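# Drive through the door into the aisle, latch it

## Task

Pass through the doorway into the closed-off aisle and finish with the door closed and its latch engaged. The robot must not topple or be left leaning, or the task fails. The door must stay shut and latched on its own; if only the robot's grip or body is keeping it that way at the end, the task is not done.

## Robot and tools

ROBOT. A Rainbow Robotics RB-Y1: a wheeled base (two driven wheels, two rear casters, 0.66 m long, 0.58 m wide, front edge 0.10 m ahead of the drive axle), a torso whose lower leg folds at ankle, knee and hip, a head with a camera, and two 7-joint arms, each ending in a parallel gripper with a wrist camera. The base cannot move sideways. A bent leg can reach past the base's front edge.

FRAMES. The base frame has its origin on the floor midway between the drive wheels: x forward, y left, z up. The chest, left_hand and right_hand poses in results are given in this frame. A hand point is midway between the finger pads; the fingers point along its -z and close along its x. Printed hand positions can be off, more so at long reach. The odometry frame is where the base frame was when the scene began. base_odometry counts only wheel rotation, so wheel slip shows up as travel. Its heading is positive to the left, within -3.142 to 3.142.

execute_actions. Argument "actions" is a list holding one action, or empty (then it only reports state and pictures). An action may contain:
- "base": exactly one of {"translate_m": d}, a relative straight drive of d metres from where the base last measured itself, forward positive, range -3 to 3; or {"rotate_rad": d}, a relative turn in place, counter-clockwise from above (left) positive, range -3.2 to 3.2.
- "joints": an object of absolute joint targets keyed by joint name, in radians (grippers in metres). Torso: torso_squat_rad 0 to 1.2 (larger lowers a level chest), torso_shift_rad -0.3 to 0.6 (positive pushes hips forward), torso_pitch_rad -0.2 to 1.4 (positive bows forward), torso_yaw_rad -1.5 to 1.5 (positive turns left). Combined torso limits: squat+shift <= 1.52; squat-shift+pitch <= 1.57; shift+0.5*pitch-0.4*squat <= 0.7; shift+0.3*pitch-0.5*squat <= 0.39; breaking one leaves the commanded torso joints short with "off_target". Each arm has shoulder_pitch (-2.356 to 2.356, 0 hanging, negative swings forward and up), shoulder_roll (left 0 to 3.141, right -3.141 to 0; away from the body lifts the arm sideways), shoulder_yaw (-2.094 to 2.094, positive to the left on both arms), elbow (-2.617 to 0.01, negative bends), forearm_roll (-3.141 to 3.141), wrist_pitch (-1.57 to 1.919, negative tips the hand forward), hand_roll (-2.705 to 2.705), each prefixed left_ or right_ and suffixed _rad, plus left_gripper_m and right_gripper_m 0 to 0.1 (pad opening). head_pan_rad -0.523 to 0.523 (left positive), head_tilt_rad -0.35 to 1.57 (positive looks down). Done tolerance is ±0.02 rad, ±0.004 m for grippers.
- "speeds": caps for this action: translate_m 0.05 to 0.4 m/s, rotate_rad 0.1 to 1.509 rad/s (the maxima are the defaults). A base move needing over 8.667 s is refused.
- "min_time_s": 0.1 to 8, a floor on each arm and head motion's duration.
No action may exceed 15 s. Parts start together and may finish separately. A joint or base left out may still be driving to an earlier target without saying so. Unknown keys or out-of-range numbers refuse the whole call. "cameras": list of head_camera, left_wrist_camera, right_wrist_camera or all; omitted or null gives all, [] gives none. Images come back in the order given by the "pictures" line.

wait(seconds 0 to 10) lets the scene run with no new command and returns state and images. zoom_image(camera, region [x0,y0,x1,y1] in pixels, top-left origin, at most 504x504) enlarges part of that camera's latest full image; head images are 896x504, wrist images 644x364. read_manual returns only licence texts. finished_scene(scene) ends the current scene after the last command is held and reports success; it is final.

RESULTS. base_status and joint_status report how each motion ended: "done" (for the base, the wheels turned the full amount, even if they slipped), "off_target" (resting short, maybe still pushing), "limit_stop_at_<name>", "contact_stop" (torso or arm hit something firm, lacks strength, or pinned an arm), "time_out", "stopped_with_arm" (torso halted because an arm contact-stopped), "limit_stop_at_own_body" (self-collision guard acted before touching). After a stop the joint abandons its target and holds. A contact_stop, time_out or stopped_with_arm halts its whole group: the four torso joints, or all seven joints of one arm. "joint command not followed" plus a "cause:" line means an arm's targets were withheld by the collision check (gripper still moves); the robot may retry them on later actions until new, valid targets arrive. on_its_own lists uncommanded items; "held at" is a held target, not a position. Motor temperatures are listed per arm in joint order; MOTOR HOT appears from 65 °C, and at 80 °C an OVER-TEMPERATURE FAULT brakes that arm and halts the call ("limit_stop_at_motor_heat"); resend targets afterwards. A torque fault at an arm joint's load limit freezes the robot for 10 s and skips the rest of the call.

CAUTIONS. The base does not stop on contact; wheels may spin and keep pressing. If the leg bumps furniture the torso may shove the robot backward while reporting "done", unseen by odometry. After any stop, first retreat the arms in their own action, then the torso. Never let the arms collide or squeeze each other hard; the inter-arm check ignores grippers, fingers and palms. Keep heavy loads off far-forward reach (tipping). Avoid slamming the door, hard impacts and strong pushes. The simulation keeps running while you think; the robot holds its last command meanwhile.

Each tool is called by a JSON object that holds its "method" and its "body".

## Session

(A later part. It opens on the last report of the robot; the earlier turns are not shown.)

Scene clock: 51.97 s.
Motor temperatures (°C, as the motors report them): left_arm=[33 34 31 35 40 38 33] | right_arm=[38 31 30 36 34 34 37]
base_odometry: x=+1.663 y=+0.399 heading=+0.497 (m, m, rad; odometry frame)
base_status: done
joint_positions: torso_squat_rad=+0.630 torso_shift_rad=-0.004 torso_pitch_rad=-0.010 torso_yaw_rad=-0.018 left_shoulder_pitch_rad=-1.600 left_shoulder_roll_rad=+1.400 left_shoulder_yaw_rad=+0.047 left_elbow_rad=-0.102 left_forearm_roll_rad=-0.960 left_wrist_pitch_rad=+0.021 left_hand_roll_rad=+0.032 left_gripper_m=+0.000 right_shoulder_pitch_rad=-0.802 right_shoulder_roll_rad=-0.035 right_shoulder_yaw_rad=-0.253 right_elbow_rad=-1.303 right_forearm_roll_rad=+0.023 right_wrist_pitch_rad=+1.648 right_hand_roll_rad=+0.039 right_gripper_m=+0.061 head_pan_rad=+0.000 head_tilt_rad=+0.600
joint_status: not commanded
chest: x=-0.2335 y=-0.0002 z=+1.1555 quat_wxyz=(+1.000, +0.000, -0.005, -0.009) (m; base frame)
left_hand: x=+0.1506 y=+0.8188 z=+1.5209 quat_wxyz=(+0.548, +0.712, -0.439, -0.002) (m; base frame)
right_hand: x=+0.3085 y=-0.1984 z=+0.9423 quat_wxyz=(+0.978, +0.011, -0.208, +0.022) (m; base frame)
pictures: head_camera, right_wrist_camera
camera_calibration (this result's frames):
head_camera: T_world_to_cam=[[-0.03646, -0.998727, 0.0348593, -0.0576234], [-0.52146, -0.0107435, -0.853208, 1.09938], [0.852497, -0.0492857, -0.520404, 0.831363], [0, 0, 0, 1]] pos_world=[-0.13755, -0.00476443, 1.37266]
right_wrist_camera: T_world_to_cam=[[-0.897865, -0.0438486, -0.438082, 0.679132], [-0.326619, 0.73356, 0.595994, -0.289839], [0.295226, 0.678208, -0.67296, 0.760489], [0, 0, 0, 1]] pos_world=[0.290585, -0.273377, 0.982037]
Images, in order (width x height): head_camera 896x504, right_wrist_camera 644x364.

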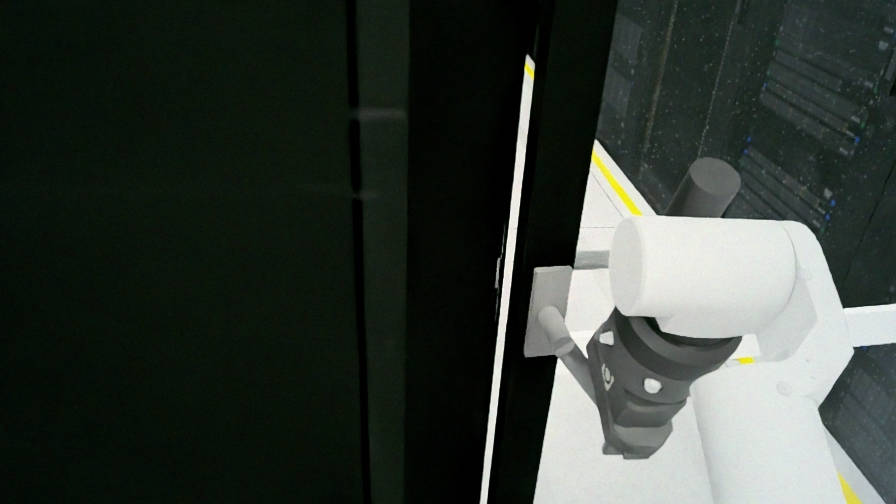

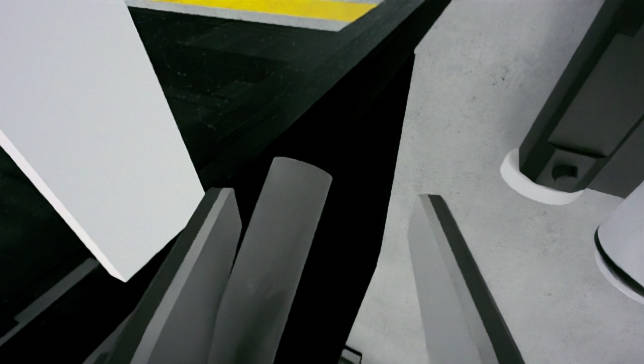

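{"method": "execute_actions", "body": {"actions": [{"joints":{"torso_squat_rad":0.53,"right_hand_roll_rad":0.2}}], "cameras": ["right_wrist_camera"]}}

{"method": "execute_actions", "body": {"actions": [{"base":{"translate_m":-0.1},"joints":{"torso_yaw_rad":-0.07,"right_hand_roll_rad":0.35}}], "cameras": ["right_wrist_camera"]}}

{"method": "execute_actions", "body": {"actions": [{"base":{"translate_m":-0.07},"joints":{"torso_yaw_rad":-0.15,"right_hand_roll_rad":0.5}}], "cameras": []}}

{"method": "execute_actions", "body": {"actions": [{"base":{"translate_m":-0.07},"joints":{"torso_yaw_rad":-0.24,"right_hand_roll_rad":0.7}}], "cameras": []}}

{"method": "execute_actions", "body": {"actions": [{"base":{"translate_m":-0.05},"joints":{"torso_yaw_rad":-0.34,"right_hand_roll_rad":0.9,"left_shoulder_roll_rad":0.15}}], "cameras": ["head_camera"]}}

Scene clock: 56.67 s.
Motor temperatures (°C, as the motors report them): left_arm=[33 34 31 35 40 38 33] | right_arm=[38 31 30 36 36 35 37]
base_odometry: x=+1.663 y=+0.399 heading=+0.497 (m, m, rad; odometry frame)
base_status: not commanded
joint_positions: torso_squat_rad=+0.530 torso_shift_rad=-0.004 torso_pitch_rad=-0.009 torso_yaw_rad=-0.018 left_shoulder_pitch_rad=-1.600 left_shoulder_roll_rad=+1.400 left_shoulder_yaw_rad=+0.047 left_elbow_rad=-0.102 left_forearm_roll_rad=-0.960 left_wrist_pitch_rad=+0.021 left_hand_roll_rad=+0.032 left_gripper_m=+0.000 right_shoulder_pitch_rad=-0.802 right_shoulder_roll_rad=-0.027 right_shoulder_yaw_rad=-0.251 right_elbow_rad=-1.301 right_forearm_roll_rad=+0.020 right_wrist_pitch_rad=+1.649 right_hand_roll_rad=+0.200 right_gripper_m=+0.061 head_pan_rad=+0.000 head_tilt_rad=+0.600
joint_status: all done
chest: x=-0.2334 y=+0.0003 z=+1.1939 quat_wxyz=(+1.000, +0.000, -0.004, -0.009) (m; base frame)
left_hand: x=+0.1502 y=+0.8198 z=+1.5585 quat_wxyz=(+0.548, +0.712, -0.438, -0.002) (m; base frame)
right_hand: x=+0.3076 y=-0.1920 z=+0.9790 quat_wxyz=(+0.973, -0.002, -0.206, +0.104) (m; base frame)
pictures: right_wrist_camera
camera_calibration (this result's frames):
right_wrist_camera: T_world_to_cam=[[-0.877813, -0.20861, -0.431193, 0.650095], [-0.439697, 0.708045, 0.552575, -0.2443], [0.190031, 0.674651, -0.713256, 0.852201], [0, 0, 0, 1]] pos_world=[0.301298, -0.266347, 1.02315]
Images, in order (width x height): right_wrist_camera 644x364.

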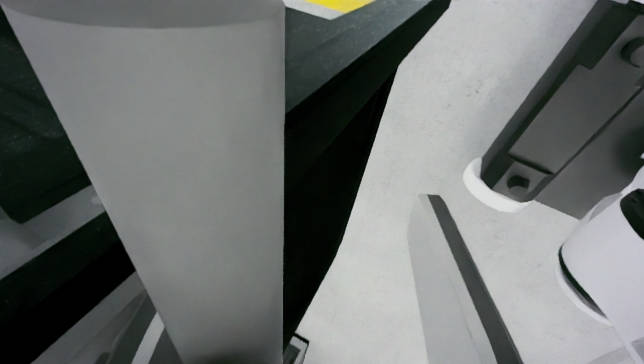

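Scene clock: 58.27 s.
Motor temperatures (°C, as the motors report them): left_arm=[33 34 31 35 40 38 33] | right_arm=[38 31 30 36 36 35 37]
base_odometry: x=+1.575 y=+0.351 heading=+0.496 (m, m, rad; odometry frame)
base_status: done
joint_positions: torso_squat_rad=+0.530 torso_shift_rad=-0.005 torso_pitch_rad=-0.010 torso_yaw_rad=-0.070 left_shoulder_pitch_rad=-1.600 left_shoulder_roll_rad=+1.400 left_shoulder_yaw_rad=+0.047 left_elbow_rad=-0.102 left_forearm_roll_rad=-0.960 left_wrist_pitch_rad=+0.021 left_hand_roll_rad=+0.032 left_gripper_m=+0.000 right_shoulder_pitch_rad=-0.803 right_shoulder_roll_rad=-0.027 right_shoulder_yaw_rad=-0.250 right_elbow_rad=-1.301 right_forearm_roll_rad=+0.020 right_wrist_pitch_rad=+1.649 right_hand_roll_rad=+0.350 right_gripper_m=+0.061 head_pan_rad=+0.000 head_tilt_rad=+0.600
joint_status: all done
chest: x=-0.2337 y=+0.0004 z=+1.1939 quat_wxyz=(+0.999, +0.000, -0.005, -0.035) (m; base frame)
left_hand: x=+0.1919 y=+0.7986 z=+1.5590 quat_wxyz=(+0.548, +0.701, -0.457, -0.016) (m; base frame)
right_hand: x=+0.2968 y=-0.2193 z=+0.9796 quat_wxyz=(+0.966, -0.022, -0.206, +0.152) (m; base frame)
pictures: right_wrist_camera
camera_calibration (this result's frames):
right_wrist_camera: T_world_to_cam=[[-0.853003, -0.308774, -0.420767, 0.595622], [-0.503453, 0.699302, 0.507455, -0.168882], [0.137554, 0.644697, -0.75196, 0.920039], [0, 0, 0, 1]] pos_world=[0.296487, -0.291135, 1.02815]
Images, in order (width x height): right_wrist_camera 644x364.

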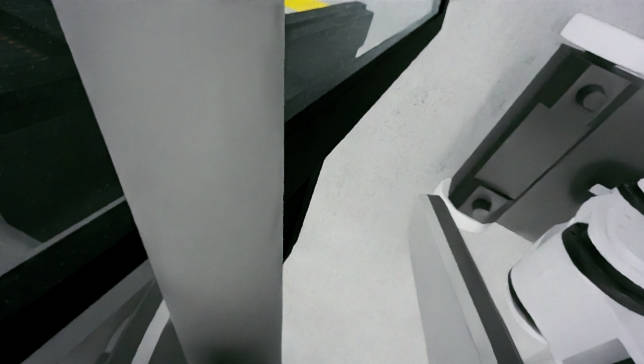

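Scene clock: 59.80 s.
Motor temperatures (°C, as the motors report them): left_arm=[33 34 31 35 40 38 33] | right_arm=[38 31 30 36 35 35 37]
base_odometry: x=+1.513 y=+0.318 heading=+0.496 (m, m, rad; odometry frame)
base_status: done
joint_positions: torso_squat_rad=+0.530 torso_shift_rad=-0.005 torso_pitch_rad=-0.009 torso_yaw_rad=-0.150 left_shoulder_pitch_rad=-1.600 left_shoulder_roll_rad=+1.400 left_shoulder_yaw_rad=+0.047 left_elbow_rad=-0.102 left_forearm_roll_rad=-0.960 left_wrist_pitch_rad=+0.021 left_hand_roll_rad=+0.032 left_gripper_m=+0.000 right_shoulder_pitch_rad=-0.803 right_shoulder_roll_rad=-0.026 right_shoulder_yaw_rad=-0.250 right_elbow_rad=-1.301 right_forearm_roll_rad=+0.020 right_wrist_pitch_rad=+1.649 right_hand_roll_rad=+0.500 right_gripper_m=+0.061 head_pan_rad=+0.000 head_tilt_rad=+0.600
joint_status: all done
chest: x=-0.2336 y=+0.0005 z=+1.1939 quat_wxyz=(+0.997, +0.000, -0.005, -0.075) (m; base frame)
left_hand: x=+0.2545 y=+0.7617 z=+1.5595 quat_wxyz=(+0.546, +0.682, -0.485, -0.038) (m; base frame)
right_hand: x=+0.2777 y=-0.2605 z=+0.9794 quat_wxyz=(+0.960, -0.045, -0.202, +0.186) (m; base frame)
pictures: none
No camera images: the call's "cameras" was empty. Leave "cameras" out to get every camera's image.

Scene clock: 61.33 s.
Motor temperatures (°C, as the motors report them): left_arm=[33 34 31 35 40 38 33] | right_arm=[38 31 30 36 35 35 37]
base_odometry: x=+1.452 y=+0.284 heading=+0.495 (m, m, rad; odometry frame)
base_status: done
joint_positions: torso_squat_rad=+0.530 torso_shift_rad=-0.005 torso_pitch_rad=-0.010 torso_yaw_rad=-0.240 left_shoulder_pitch_rad=-1.600 left_shoulder_roll_rad=+1.400 left_shoulder_yaw_rad=+0.047 left_elbow_rad=-0.102 left_forearm_roll_rad=-0.960 left_wrist_pitch_rad=+0.021 left_hand_roll_rad=+0.032 left_gripper_m=+0.000 right_shoulder_pitch_rad=-0.805 right_shoulder_roll_rad=-0.027 right_shoulder_yaw_rad=-0.250 right_elbow_rad=-1.303 right_forearm_roll_rad=+0.020 right_wrist_pitch_rad=+1.649 right_hand_roll_rad=+0.700 right_gripper_m=+0.061 head_pan_rad=+0.000 head_tilt_rad=+0.600
joint_status: all done
chest: x=-0.2338 y=+0.0005 z=+1.1939 quat_wxyz=(+0.993, +0.000, -0.005, -0.120) (m; base frame)
left_hand: x=+0.3206 y=+0.7146 z=+1.5603 quat_wxyz=(+0.544, +0.660, -0.515, -0.063) (m; base frame)
right_hand: x=+0.2531 y=-0.3057 z=+0.9816 quat_wxyz=(+0.948, -0.075, -0.196, +0.238) (m; base frame)
pictures: none
No camera images: the call's "cameras" was empty. Leave "cameras" out to get every camera's image.

Scene clock: 63.27 s.
Motor temperatures (°C, as the motors report them): left_arm=[33 34 31 35 40 38 33] | right_arm=[38 31 30 36 35 35 37]
base_odometry: x=+1.408 y=+0.261 heading=+0.495 (m, m, rad; odometry frame)
base_status: done
joint_positions: torso_squat_rad=+0.530 torso_shift_rad=-0.005 torso_pitch_rad=-0.010 torso_yaw_rad=-0.340 left_shoulder_pitch_rad=-1.600 left_shoulder_roll_rad=+0.150 left_shoulder_yaw_rad=+0.047 left_elbow_rad=-0.102 left_forearm_roll_rad=-0.960 left_wrist_pitch_rad=+0.021 left_hand_roll_rad=+0.032 left_gripper_m=+0.000 right_shoulder_pitch_rad=-0.808 right_shoulder_roll_rad=-0.027 right_shoulder_yaw_rad=-0.250 right_elbow_rad=-1.304 right_forearm_roll_rad=+0.020 right_wrist_pitch_rad=+1.648 right_hand_roll_rad=+0.900 right_gripper_m=+0.061 head_pan_rad=+0.000 head_tilt_rad=+0.600
joint_status: all done
chest: x=-0.2340 y=+0.0007 z=+1.1939 quat_wxyz=(+0.986, +0.000, -0.005, -0.169) (m; base frame)
left_hand: x=+0.4901 y=-0.1917 z=+1.2965 quat_wxyz=(+0.432, +0.244, -0.686, -0.533) (m; base frame)
right_hand: x=+0.2210 y=-0.3520 z=+0.9833 quat_wxyz=(+0.935, -0.104, -0.185, +0.286) (m; base frame)
pictures: head_camera
camera_calibration (this result's frames):
head_camera: T_world_to_cam=[[-0.350135, -0.936122, 0.0328908, -0.129212], [-0.497103, 0.15594, -0.853564, 1.13781], [0.793911, -0.315213, -0.519949, 0.837746], [0, 0, 0, 1]] pos_world=[-0.144729, -0.0343199, 1.41103]
Images, in order (width x height): head_camera 896x504.

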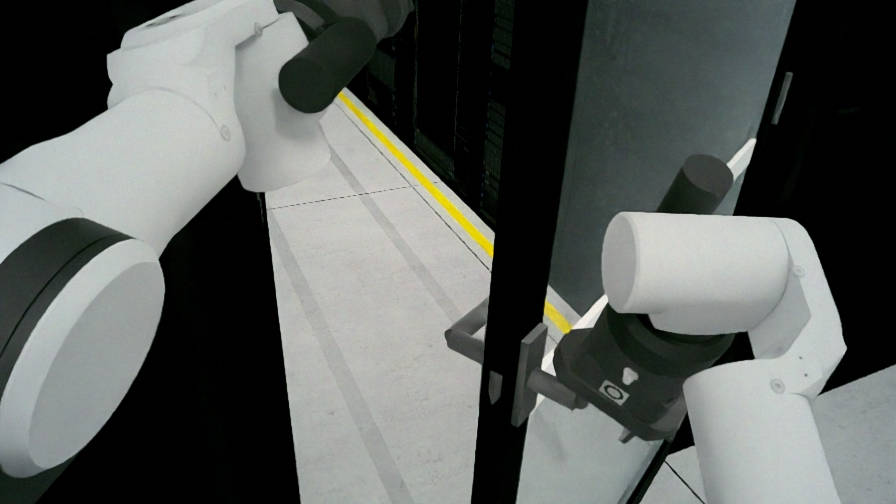

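{"method": "execute_actions", "body": {"actions": [{"joints":{"left_shoulder_roll_rad":0.02,"torso_squat_rad":0}}], "cameras": []}}

{"method": "execute_actions", "body": {"actions": [{"joints":{"right_shoulder_pitch_rad":0.3,"right_elbow_rad":-2.5,"right_wrist_pitch_rad":-0.7,"right_shoulder_yaw_rad":0},"min_time_s":2}], "cameras": []}}

{"method": "execute_actions", "body": {"actions": [{"base":{"rotate_rad":-0.4},"speeds":{"rotate_rad":0.12}}], "cameras": []}}

{"method": "execute_actions", "body": {"actions": [{"joints":{"torso_shift_rad":0.2}}], "cameras": ["head_camera"]}}

{"method": "execute_actions", "body": {"actions": [{"base":{"rotate_rad":-0.55},"speeds":{"rotate_rad":0.12},"joints":{"head_tilt_rad":0.9}}], "cameras": ["head_camera"]}}

Scene clock: 69.03 s.
Motor temperatures (°C, as the motors report them): left_arm=[33 34 31 36 40 38 33] | right_arm=[38 31 30 36 35 35 37]
base_odometry: x=+1.408 y=+0.261 heading=+0.495 (m, m, rad; odometry frame)
base_status: not commanded
joint_positions: torso_squat_rad=+0.000 torso_shift_rad=-0.004 torso_pitch_rad=-0.009 torso_yaw_rad=-0.340 left_shoulder_pitch_rad=-1.599 left_shoulder_roll_rad=+0.022 left_shoulder_yaw_rad=+0.047 left_elbow_rad=-0.101 left_forearm_roll_rad=-0.960 left_wrist_pitch_rad=+0.022 left_hand_roll_rad=+0.032 left_gripper_m=+0.000 right_shoulder_pitch_rad=-0.801 right_shoulder_roll_rad=-0.026 right_shoulder_yaw_rad=-0.250 right_elbow_rad=-1.300 right_forearm_roll_rad=+0.020 right_wrist_pitch_rad=+1.650 right_hand_roll_rad=+0.900 right_gripper_m=+0.060 head_pan_rad=+0.000 head_tilt_rad=+0.600
joint_status: all done
chest: x=-0.2337 y=+0.0006 z=+1.2899 quat_wxyz=(+0.986, +0.000, -0.004, -0.169) (m; base frame)
left_hand: x=+0.4386 y=-0.2665 z=+1.3565 quat_wxyz=(+0.412, +0.196, -0.684, -0.570) (m; base frame)
right_hand: x=+0.2182 y=-0.3516 z=+1.0732 quat_wxyz=(+0.936, -0.100, -0.179, +0.286) (m; base frame)
pictures: none
No camera images: the call's "cameras" was empty. Leave "cameras" out to get every camera's image.

Scene clock: 71.33 s.
Motor temperatures (°C, as the motors report them): left_arm=[33 34 31 36 40 38 33] | right_arm=[38 31 30 36 35 35 37]
base_odometry: x=+1.408 y=+0.261 heading=+0.495 (m, m, rad; odometry frame)
base_status: not commanded
joint_positions: torso_squat_rad=+0.000 torso_shift_rad=-0.004 torso_pitch_rad=-0.009 torso_yaw_rad=-0.340 left_shoulder_pitch_rad=-1.599 left_shoulder_roll_rad=+0.022 left_shoulder_yaw_rad=+0.047 left_elbow_rad=-0.101 left_forearm_roll_rad=-0.960 left_wrist_pitch_rad=+0.022 left_hand_roll_rad=+0.032 left_gripper_m=+0.000 right_shoulder_pitch_rad=+0.300 right_shoulder_roll_rad=-0.026 right_shoulder_yaw_rad=+0.000 right_elbow_rad=-2.500 right_forearm_roll_rad=+0.020 right_wrist_pitch_rad=-0.700 right_hand_roll_rad=+0.900 right_gripper_m=+0.060 head_pan_rad=+0.000 head_tilt_rad=+0.600
joint_status: all done
chest: x=-0.2337 y=+0.0006 z=+1.2899 quat_wxyz=(+0.986, +0.000, -0.004, -0.169) (m; base frame)
left_hand: x=+0.4386 y=-0.2665 z=+1.3566 quat_wxyz=(+0.412, +0.196, -0.684, -0.570) (m; base frame)
right_hand: x=-0.0999 y=-0.2964 z=+1.4523 quat_wxyz=(+0.098, -0.622, -0.775, +0.049) (m; base frame)
pictures: none
No camera images: the call's "cameras" was empty. Leave "cameras" out to get every camera's image.

Scene clock: 75.33 s.
Motor temperatures (°C, as the motors report them): left_arm=[34 34 31 36 40 38 33] | right_arm=[38 31 30 36 35 35 37]
base_odometry: x=+1.407 y=+0.261 heading=+0.096 (m, m, rad; odometry frame)
base_status: done
joint_positions: torso_squat_rad=+0.000 torso_shift_rad=-0.004 torso_pitch_rad=-0.009 torso_yaw_rad=-0.340 left_shoulder_pitch_rad=-1.599 left_shoulder_roll_rad=+0.022 left_shoulder_yaw_rad=+0.047 left_elbow_rad=-0.101 left_forearm_roll_rad=-0.960 left_wrist_pitch_rad=+0.022 left_hand_roll_rad=+0.032 left_gripper_m=+0.000 right_shoulder_pitch_rad=+0.300 right_shoulder_roll_rad=-0.026 right_shoulder_yaw_rad=+0.000 right_elbow_rad=-2.500 right_forearm_roll_rad=+0.020 right_wrist_pitch_rad=-0.700 right_hand_roll_rad=+0.900 right_gripper_m=+0.060 head_pan_rad=+0.000 head_tilt_rad=+0.600
joint_status: not commanded
chest: x=-0.2339 y=+0.0007 z=+1.2899 quat_wxyz=(+0.986, +0.000, -0.005, -0.169) (m; base frame)
left_hand: x=+0.4386 y=-0.2662 z=+1.3573 quat_wxyz=(+0.411, +0.197, -0.684, -0.569) (m; base frame)
right_hand: x=-0.1001 y=-0.2964 z=+1.4523 quat_wxyz=(+0.098, -0.622, -0.775, +0.049) (m; base frame)
pictures: none
No camera images: the call's "cameras" was empty. Leave "cameras" out to get every camera's image.

Scene clock: 77.47 s.
Motor temperatures (°C, as the motors report them): left_arm=[34 34 31 36 40 38 33] | right_arm=[38 31 30 36 35 35 37]
base_odometry: x=+1.407 y=+0.261 heading=+0.096 (m, m, rad; odometry frame)
base_status: not commanded
joint_positions: torso_squat_rad=+0.000 torso_shift_rad=+0.200 torso_pitch_rad=-0.009 torso_yaw_rad=-0.340 left_shoulder_pitch_rad=-1.599 left_shoulder_roll_rad=+0.022 left_shoulder_yaw_rad=+0.047 left_elbow_rad=-0.102 left_forearm_roll_rad=-0.960 left_wrist_pitch_rad=+0.022 left_hand_roll_rad=+0.032 left_gripper_m=+0.000 right_shoulder_pitch_rad=+0.300 right_shoulder_roll_rad=-0.026 right_shoulder_yaw_rad=+0.000 right_elbow_rad=-2.500 right_forearm_roll_rad=+0.020 right_wrist_pitch_rad=-0.700 right_hand_roll_rad=+0.900 right_gripper_m=+0.060 head_pan_rad=+0.000 head_tilt_rad=+0.600
joint_status: all done
chest: x=-0.0916 y=+0.0007 z=+1.2759 quat_wxyz=(+0.986, +0.000, -0.004, -0.169) (m; base frame)
left_hand: x=+0.5809 y=-0.2662 z=+1.3435 quat_wxyz=(+0.411, +0.197, -0.684, -0.569) (m; base frame)
right_hand: x=+0.0422 y=-0.2964 z=+1.4383 quat_wxyz=(+0.098, -0.622, -0.775, +0.049) (m; base frame)
pictures: head_camera
camera_calibration (this result's frames):
head_camera: T_world_to_cam=[[-0.34986, -0.936216, 0.0331395, -0.0823396], [-0.498269, 0.156012, -0.852871, 1.2777], [0.793301, -0.314897, -0.52107, 0.768707], [0, 0, 0, 1]] pos_world=[-0.00198461, -0.03436, 1.49299]
Images, in order (width x height): head_camera 896x504.

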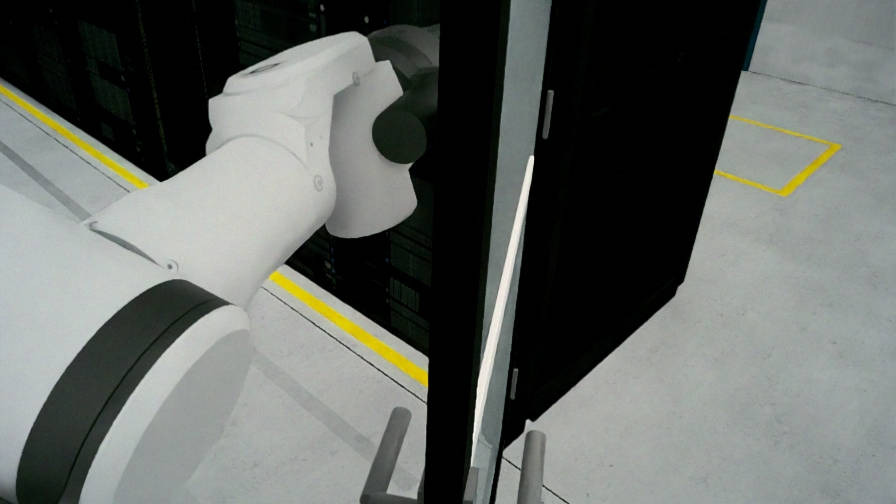

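Scene clock: 82.63 s.
Motor temperatures (°C, as the motors report them): left_arm=[34 34 31 36 40 38 33] | right_arm=[38 31 30 36 34 35 37]
base_odometry: x=+1.407 y=+0.261 heading=-0.453 (m, m, rad; odometry frame)
base_status: done
joint_positions: torso_squat_rad=+0.000 torso_shift_rad=+0.200 torso_pitch_rad=-0.009 torso_yaw_rad=-0.340 left_shoulder_pitch_rad=-1.599 left_shoulder_roll_rad=+0.022 left_shoulder_yaw_rad=+0.047 left_elbow_rad=-0.101 left_forearm_roll_rad=-0.960 left_wrist_pitch_rad=+0.022 left_hand_roll_rad=+0.032 left_gripper_m=+0.000 right_shoulder_pitch_rad=+0.300 right_shoulder_roll_rad=-0.026 right_shoulder_yaw_rad=+0.000 right_elbow_rad=-2.500 right_forearm_roll_rad=+0.020 right_wrist_pitch_rad=-0.700 right_hand_roll_rad=+0.900 right_gripper_m=+0.060 head_pan_rad=+0.000 head_tilt_rad=+0.900
joint_status: all done
chest: x=-0.0917 y=+0.0008 z=+1.2760 quat_wxyz=(+0.986, +0.000, -0.005, -0.169) (m; base frame)
left_hand: x=+0.5804 y=-0.2665 z=+1.3435 quat_wxyz=(+0.411, +0.196, -0.684, -0.569) (m; base frame)
right_hand: x=+0.0420 y=-0.2963 z=+1.4384 quat_wxyz=(+0.098, -0.622, -0.775, +0.049) (m; base frame)
pictures: head_camera
camera_calibration (this result's frames):
head_camera: T_world_to_cam=[[-0.339421, -0.939914, 0.0368196, -0.0870244], [-0.713861, 0.231904, -0.660775, 0.978821], [0.612533, -0.250565, -0.749681, 1.0936], [0, 0, 0, 1]] pos_world=[-0.000663582, -0.0347695, 1.46984]
Images, in order (width x height): head_camera 896x504.

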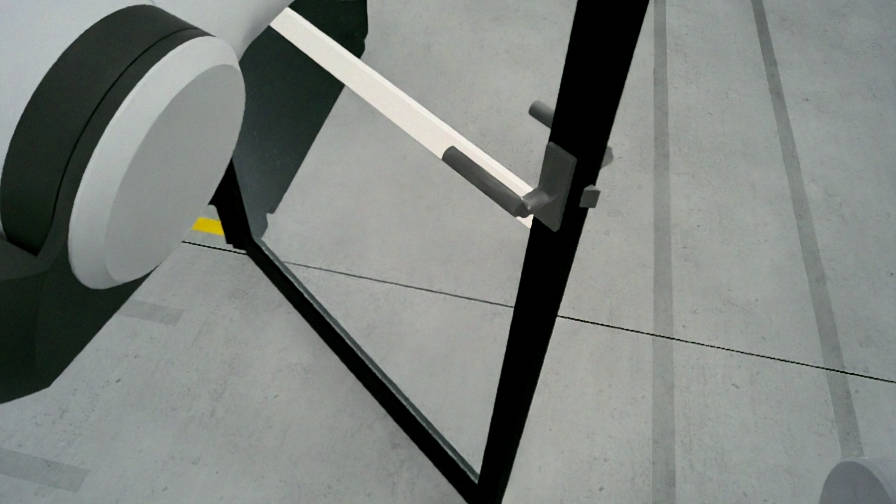

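Angle about 1.0; need ~0.7 m.

{"method": "execute_actions", "body": {"actions": [{"base":{"translate_m":0.33},"speeds":{"translate_m":0.07}}], "cameras": []}}

{"method": "execute_actions", "body": {"actions": [{"base":{"translate_m":0.35},"speeds":{"translate_m":0.13},"min_time_s":3,"joints":{"torso_shift_rad":0,"left_elbow_rad":-1.1}}], "cameras": []}}

{"method": "execute_actions", "body": {"actions": [{"base":{"rotate_rad":1.0},"speeds":{"rotate_rad":0.25},"min_time_s":3,"joints":{"left_elbow_rad":-2.4,"left_shoulder_pitch_rad":-0.3,"torso_yaw_rad":0,"head_tilt_rad":1.1,"right_shoulder_yaw_rad":0.4}}], "cameras": ["head_camera"]}}

Scene clock: 89.73 s.
Motor temperatures (°C, as the motors report them): left_arm=[34 34 31 36 40 38 33] | right_arm=[38 31 30 36 34 35 37]
base_odometry: x=+1.704 y=+0.116 heading=-0.454 (m, m, rad; odometry frame)
base_status: done
joint_positions: torso_squat_rad=+0.000 torso_shift_rad=+0.200 torso_pitch_rad=-0.010 torso_yaw_rad=-0.340 left_shoulder_pitch_rad=-1.599 left_shoulder_roll_rad=+0.020 left_shoulder_yaw_rad=+0.047 left_elbow_rad=-0.101 left_forearm_roll_rad=-0.960 left_wrist_pitch_rad=+0.022 left_hand_roll_rad=+0.032 left_gripper_m=+0.000 right_shoulder_pitch_rad=+0.300 right_shoulder_roll_rad=-0.026 right_shoulder_yaw_rad=+0.000 right_elbow_rad=-2.500 right_forearm_roll_rad=+0.020 right_wrist_pitch_rad=-0.700 right_hand_roll_rad=+0.900 right_gripper_m=+0.060 head_pan_rad=+0.000 head_tilt_rad=+0.900
joint_status: not commanded
chest: x=-0.0920 y=+0.0007 z=+1.2760 quat_wxyz=(+0.986, +0.000, -0.005, -0.169) (m; base frame)
left_hand: x=+0.5794 y=-0.2675 z=+1.3436 quat_wxyz=(+0.411, +0.196, -0.684, -0.570) (m; base frame)
right_hand: x=+0.0416 y=-0.2964 z=+1.4384 quat_wxyz=(+0.098, -0.622, -0.775, +0.049) (m; base frame)
pictures: none
No camera images: the call's "cameras" was empty. Leave "cameras" out to get every camera's image.

Scene clock: 93.10 s.
Motor temperatures (°C, as the motors report them): left_arm=[34 34 31 36 40 38 33] | right_arm=[38 31 30 36 34 34 37]
base_odometry: x=+2.019 y=-0.037 heading=-0.454 (m, m, rad; odometry frame)
base_status: done
joint_positions: torso_squat_rad=+0.000 torso_shift_rad=+0.000 torso_pitch_rad=-0.010 torso_yaw_rad=-0.340 left_shoulder_pitch_rad=-1.601 left_shoulder_roll_rad=+0.020 left_shoulder_yaw_rad=+0.047 left_elbow_rad=-1.101 left_forearm_roll_rad=-0.960 left_wrist_pitch_rad=+0.021 left_hand_roll_rad=+0.032 left_gripper_m=+0.000 right_shoulder_pitch_rad=+0.300 right_shoulder_roll_rad=-0.026 right_shoulder_yaw_rad=+0.000 right_elbow_rad=-2.500 right_forearm_roll_rad=+0.020 right_wrist_pitch_rad=-0.700 right_hand_roll_rad=+0.900 right_gripper_m=+0.060 head_pan_rad=+0.000 head_tilt_rad=+0.900
joint_status: all done
chest: x=-0.2312 y=+0.0008 z=+1.2899 quat_wxyz=(+0.986, +0.000, -0.005, -0.169) (m; base frame)
left_hand: x=+0.2033 y=-0.2341 z=+1.7607 quat_wxyz=(+0.093, +0.160, -0.939, -0.290) (m; base frame)
right_hand: x=-0.0976 y=-0.2962 z=+1.4525 quat_wxyz=(+0.098, -0.622, -0.775, +0.049) (m; base frame)
pictures: none
No camera images: the call's "cameras" was empty. Leave "cameras" out to get every camera's image.

Scene clock: 97.97 s.
Motor temperatures (°C, as the motors report them): left_arm=[34 34 31 36 40 38 33] | right_arm=[38 31 30 36 34 34 37]
base_odometry: x=+2.018 y=-0.037 heading=+0.546 (m, m, rad; odometry frame)
base_status: done
joint_positions: torso_squat_rad=+0.000 torso_shift_rad=+0.000 torso_pitch_rad=-0.009 torso_yaw_rad=+0.000 left_shoulder_pitch_rad=-0.300 left_shoulder_roll_rad=+0.020 left_shoulder_yaw_rad=+0.047 left_elbow_rad=-2.400 left_forearm_roll_rad=-0.960 left_wrist_pitch_rad=+0.021 left_hand_roll_rad=+0.032 left_gripper_m=+0.000 right_shoulder_pitch_rad=+0.300 right_shoulder_roll_rad=-0.025 right_shoulder_yaw_rad=+0.400 right_elbow_rad=-2.500 right_forearm_roll_rad=+0.020 right_wrist_pitch_rad=-0.700 right_hand_roll_rad=+0.900 right_gripper_m=+0.060 head_pan_rad=+0.000 head_tilt_rad=+1.100
joint_status: all done
chest: x=-0.2308 y=+0.0005 z=+1.2899 quat_wxyz=(+1.000, -0.001, -0.005, +0.000) (m; base frame)
left_hand: x=+0.1190 y=+0.2036 z=+1.5380 quat_wxyz=(+0.201, +0.417, -0.879, -0.109) (m; base frame)
right_hand: x=-0.0146 y=-0.1574 z=+1.4546 quat_wxyz=(+0.101, -0.301, -0.947, +0.036) (m; base frame)
pictures: head_camera
camera_calibration (this result's frames):
head_camera: T_world_to_cam=[[0.000873216, -0.999194, 0.0401215, -0.0609052], [-0.86655, -0.0207803, -0.498658, 0.61441], [0.49909, -0.0343318, -0.86587, 1.33938], [0, 0, 0, 1]] pos_world=[-0.135999, -0.00210524, 1.46855]
Images, in order (width x height): head_camera 896x504.

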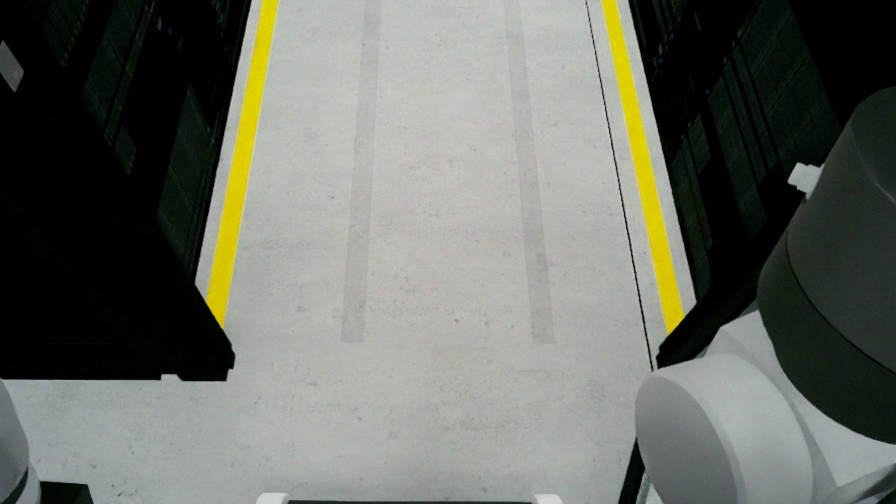

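{"method": "execute_actions", "body": {"actions": [{"base":{"translate_m":1.5},"speeds":{"translate_m":0.2}}], "cameras": ["head_camera"]}}

{"method": "wait", "body": {"seconds": 6}}

{"method": "finished_scene", "body": {"scene": 2}}

Scene clock: 107.87 s.
Motor temperatures (°C, as the motors report them): left_arm=[34 34 31 36 40 38 33] | right_arm=[38 31 30 36 34 34 37]
base_odometry: x=+3.300 y=+0.742 heading=+0.546 (m, m, rad; odometry frame)
base_status: done
joint_positions: torso_squat_rad=+0.000 torso_shift_rad=+0.000 torso_pitch_rad=-0.009 torso_yaw_rad=+0.000 left_shoulder_pitch_rad=-0.300 left_shoulder_roll_rad=+0.020 left_shoulder_yaw_rad=+0.047 left_elbow_rad=-2.400 left_forearm_roll_rad=-0.960 left_wrist_pitch_rad=+0.021 left_hand_roll_rad=+0.032 left_gripper_m=+0.000 right_shoulder_pitch_rad=+0.300 right_shoulder_roll_rad=-0.026 right_shoulder_yaw_rad=+0.400 right_elbow_rad=-2.500 right_forearm_roll_rad=+0.020 right_wrist_pitch_rad=-0.700 right_hand_roll_rad=+0.900 right_gripper_m=+0.060 head_pan_rad=+0.000 head_tilt_rad=+1.100
joint_status: not commanded
chest: x=-0.2308 y=+0.0005 z=+1.2899 quat_wxyz=(+1.000, +0.000, -0.005, +0.000) (m; base frame)
left_hand: x=+0.1191 y=+0.2035 z=+1.5380 quat_wxyz=(+0.201, +0.418, -0.879, -0.109) (m; base frame)
right_hand: x=-0.0145 y=-0.1575 z=+1.4545 quat_wxyz=(+0.101, -0.301, -0.947, +0.036) (m; base frame)
pictures: head_camera
camera_calibration (this result's frames):
head_camera: T_world_to_cam=[[0.000880615, -0.999198, 0.0400285, -0.0608613], [-0.866565, -0.0207393, -0.498634, 0.61438], [0.499064, -0.0342482, -0.865888, 1.33939], [0, 0, 0, 1]] pos_world=[-0.135988, -0.00219899, 1.46855]
Images, in order (width x height): head_camera 896x504.

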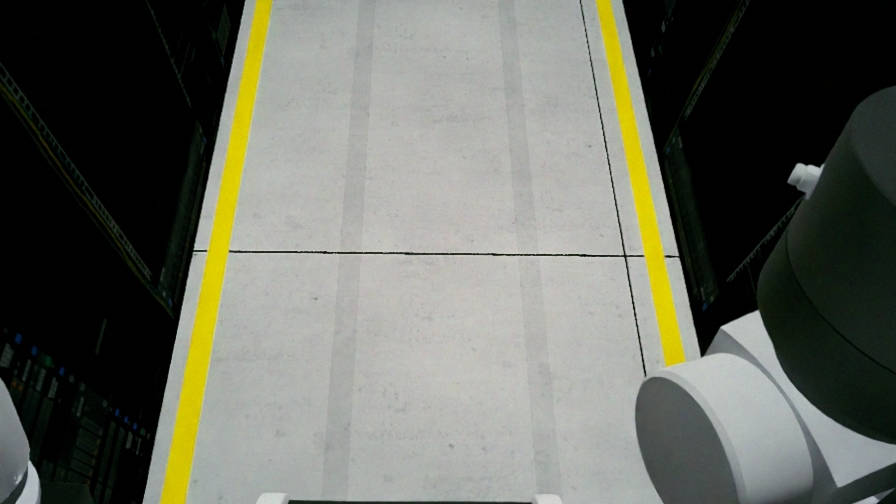

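Scene clock: 113.87 s.
Motor temperatures (°C, as the motors report them): left_arm=[34 34 31 36 40 38 33] | right_arm=[38 31 30 36 34 34 37]
base_odometry: x=+3.300 y=+0.742 heading=+0.546 (m, m, rad; odometry frame)
base_status: done
joint_positions: torso_squat_rad=+0.000 torso_shift_rad=+0.000 torso_pitch_rad=-0.009 torso_yaw_rad=+0.000 left_shoulder_pitch_rad=-0.300 left_shoulder_roll_rad=+0.020 left_shoulder_yaw_rad=+0.047 left_elbow_rad=-2.400 left_forearm_roll_rad=-0.960 left_wrist_pitch_rad=+0.021 left_hand_roll_rad=+0.032 left_gripper_m=+0.000 right_shoulder_pitch_rad=+0.300 right_shoulder_roll_rad=-0.026 right_shoulder_yaw_rad=+0.400 right_elbow_rad=-2.500 right_forearm_roll_rad=+0.020 right_wrist_pitch_rad=-0.700 right_hand_roll_rad=+0.900 right_gripper_m=+0.060 head_pan_rad=+0.000 head_tilt_rad=+1.100
joint_status: not commanded
chest: x=-0.2308 y=+0.0005 z=+1.2899 quat_wxyz=(+1.000, +0.000, -0.005, +0.000) (m; base frame)
left_hand: x=+0.1191 y=+0.2035 z=+1.5380 quat_wxyz=(+0.201, +0.418, -0.879, -0.109) (m; base frame)
right_hand: x=-0.0145 y=-0.1575 z=+1.4545 quat_wxyz=(+0.101, -0.301, -0.947, +0.036) (m; base frame)
wait: 6.00 s; at rest by 0.27 s
pictures: head_camera, left_wrist_camera, right_wrist_camera
camera_calibration (this result's frames):
head_camera: T_world_to_cam=[[0.000880722, -0.999198, 0.0400287, -0.0608614], [-0.866564, -0.0207395, -0.498635, 0.614381], [0.499065, -0.0342482, -0.865887, 1.33939], [0, 0, 0, 1]] pos_world=[-0.135989, -0.00219885, 1.46855]
left_wrist_camera: T_world_to_cam=[[-0.594669, -0.75942, 0.263914, -0.179932], [0.239874, -0.480906, -0.843321, 1.39724], [0.767352, -0.43819, 0.468145, -0.634462], [0, 0, 0, 1]] pos_world=[0.0446938, 0.257282, 1.52283]
right_wrist_camera: T_world_to_cam=[[0.800788, -0.583239, -0.136271, 0.116011], [0.308292, 0.596439, -0.741092, 1.20174], [0.513511, 0.551446, 0.657429, -0.779075], [0, 0, 0, 1]] pos_world=[-0.0633237, -0.219483, 1.4186]
Images, in order (width x height): head_camera 896x504, left_wrist_camera 644x364, right_wrist_camera 644x364.

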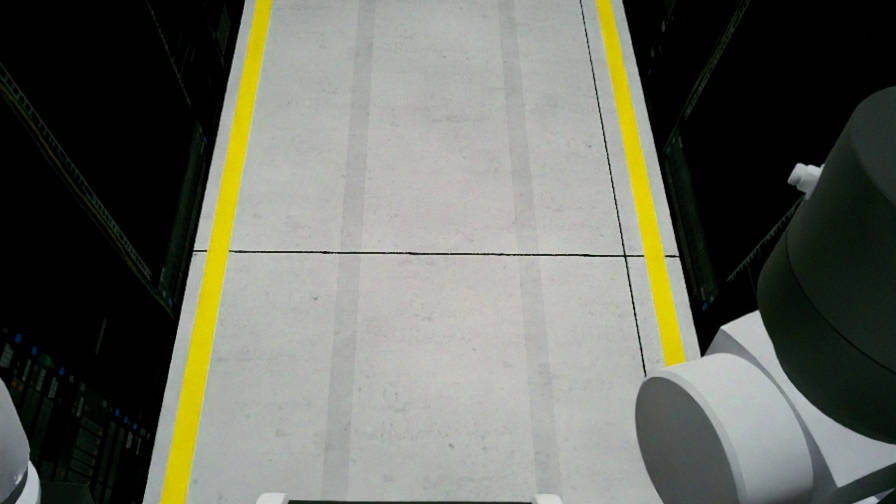

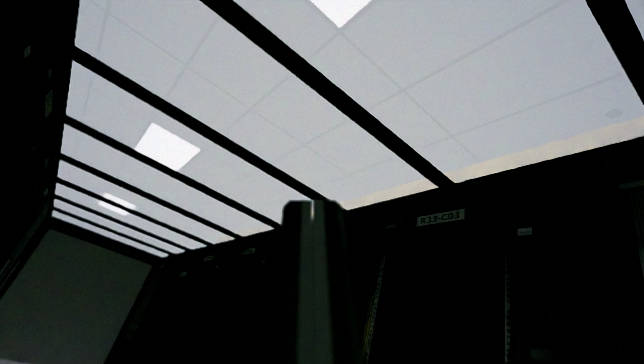

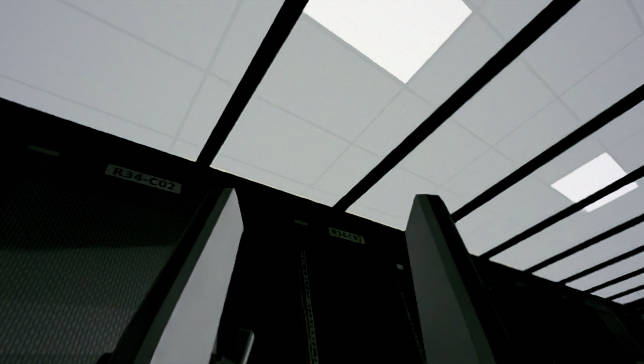

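The scene is finished: the task was done.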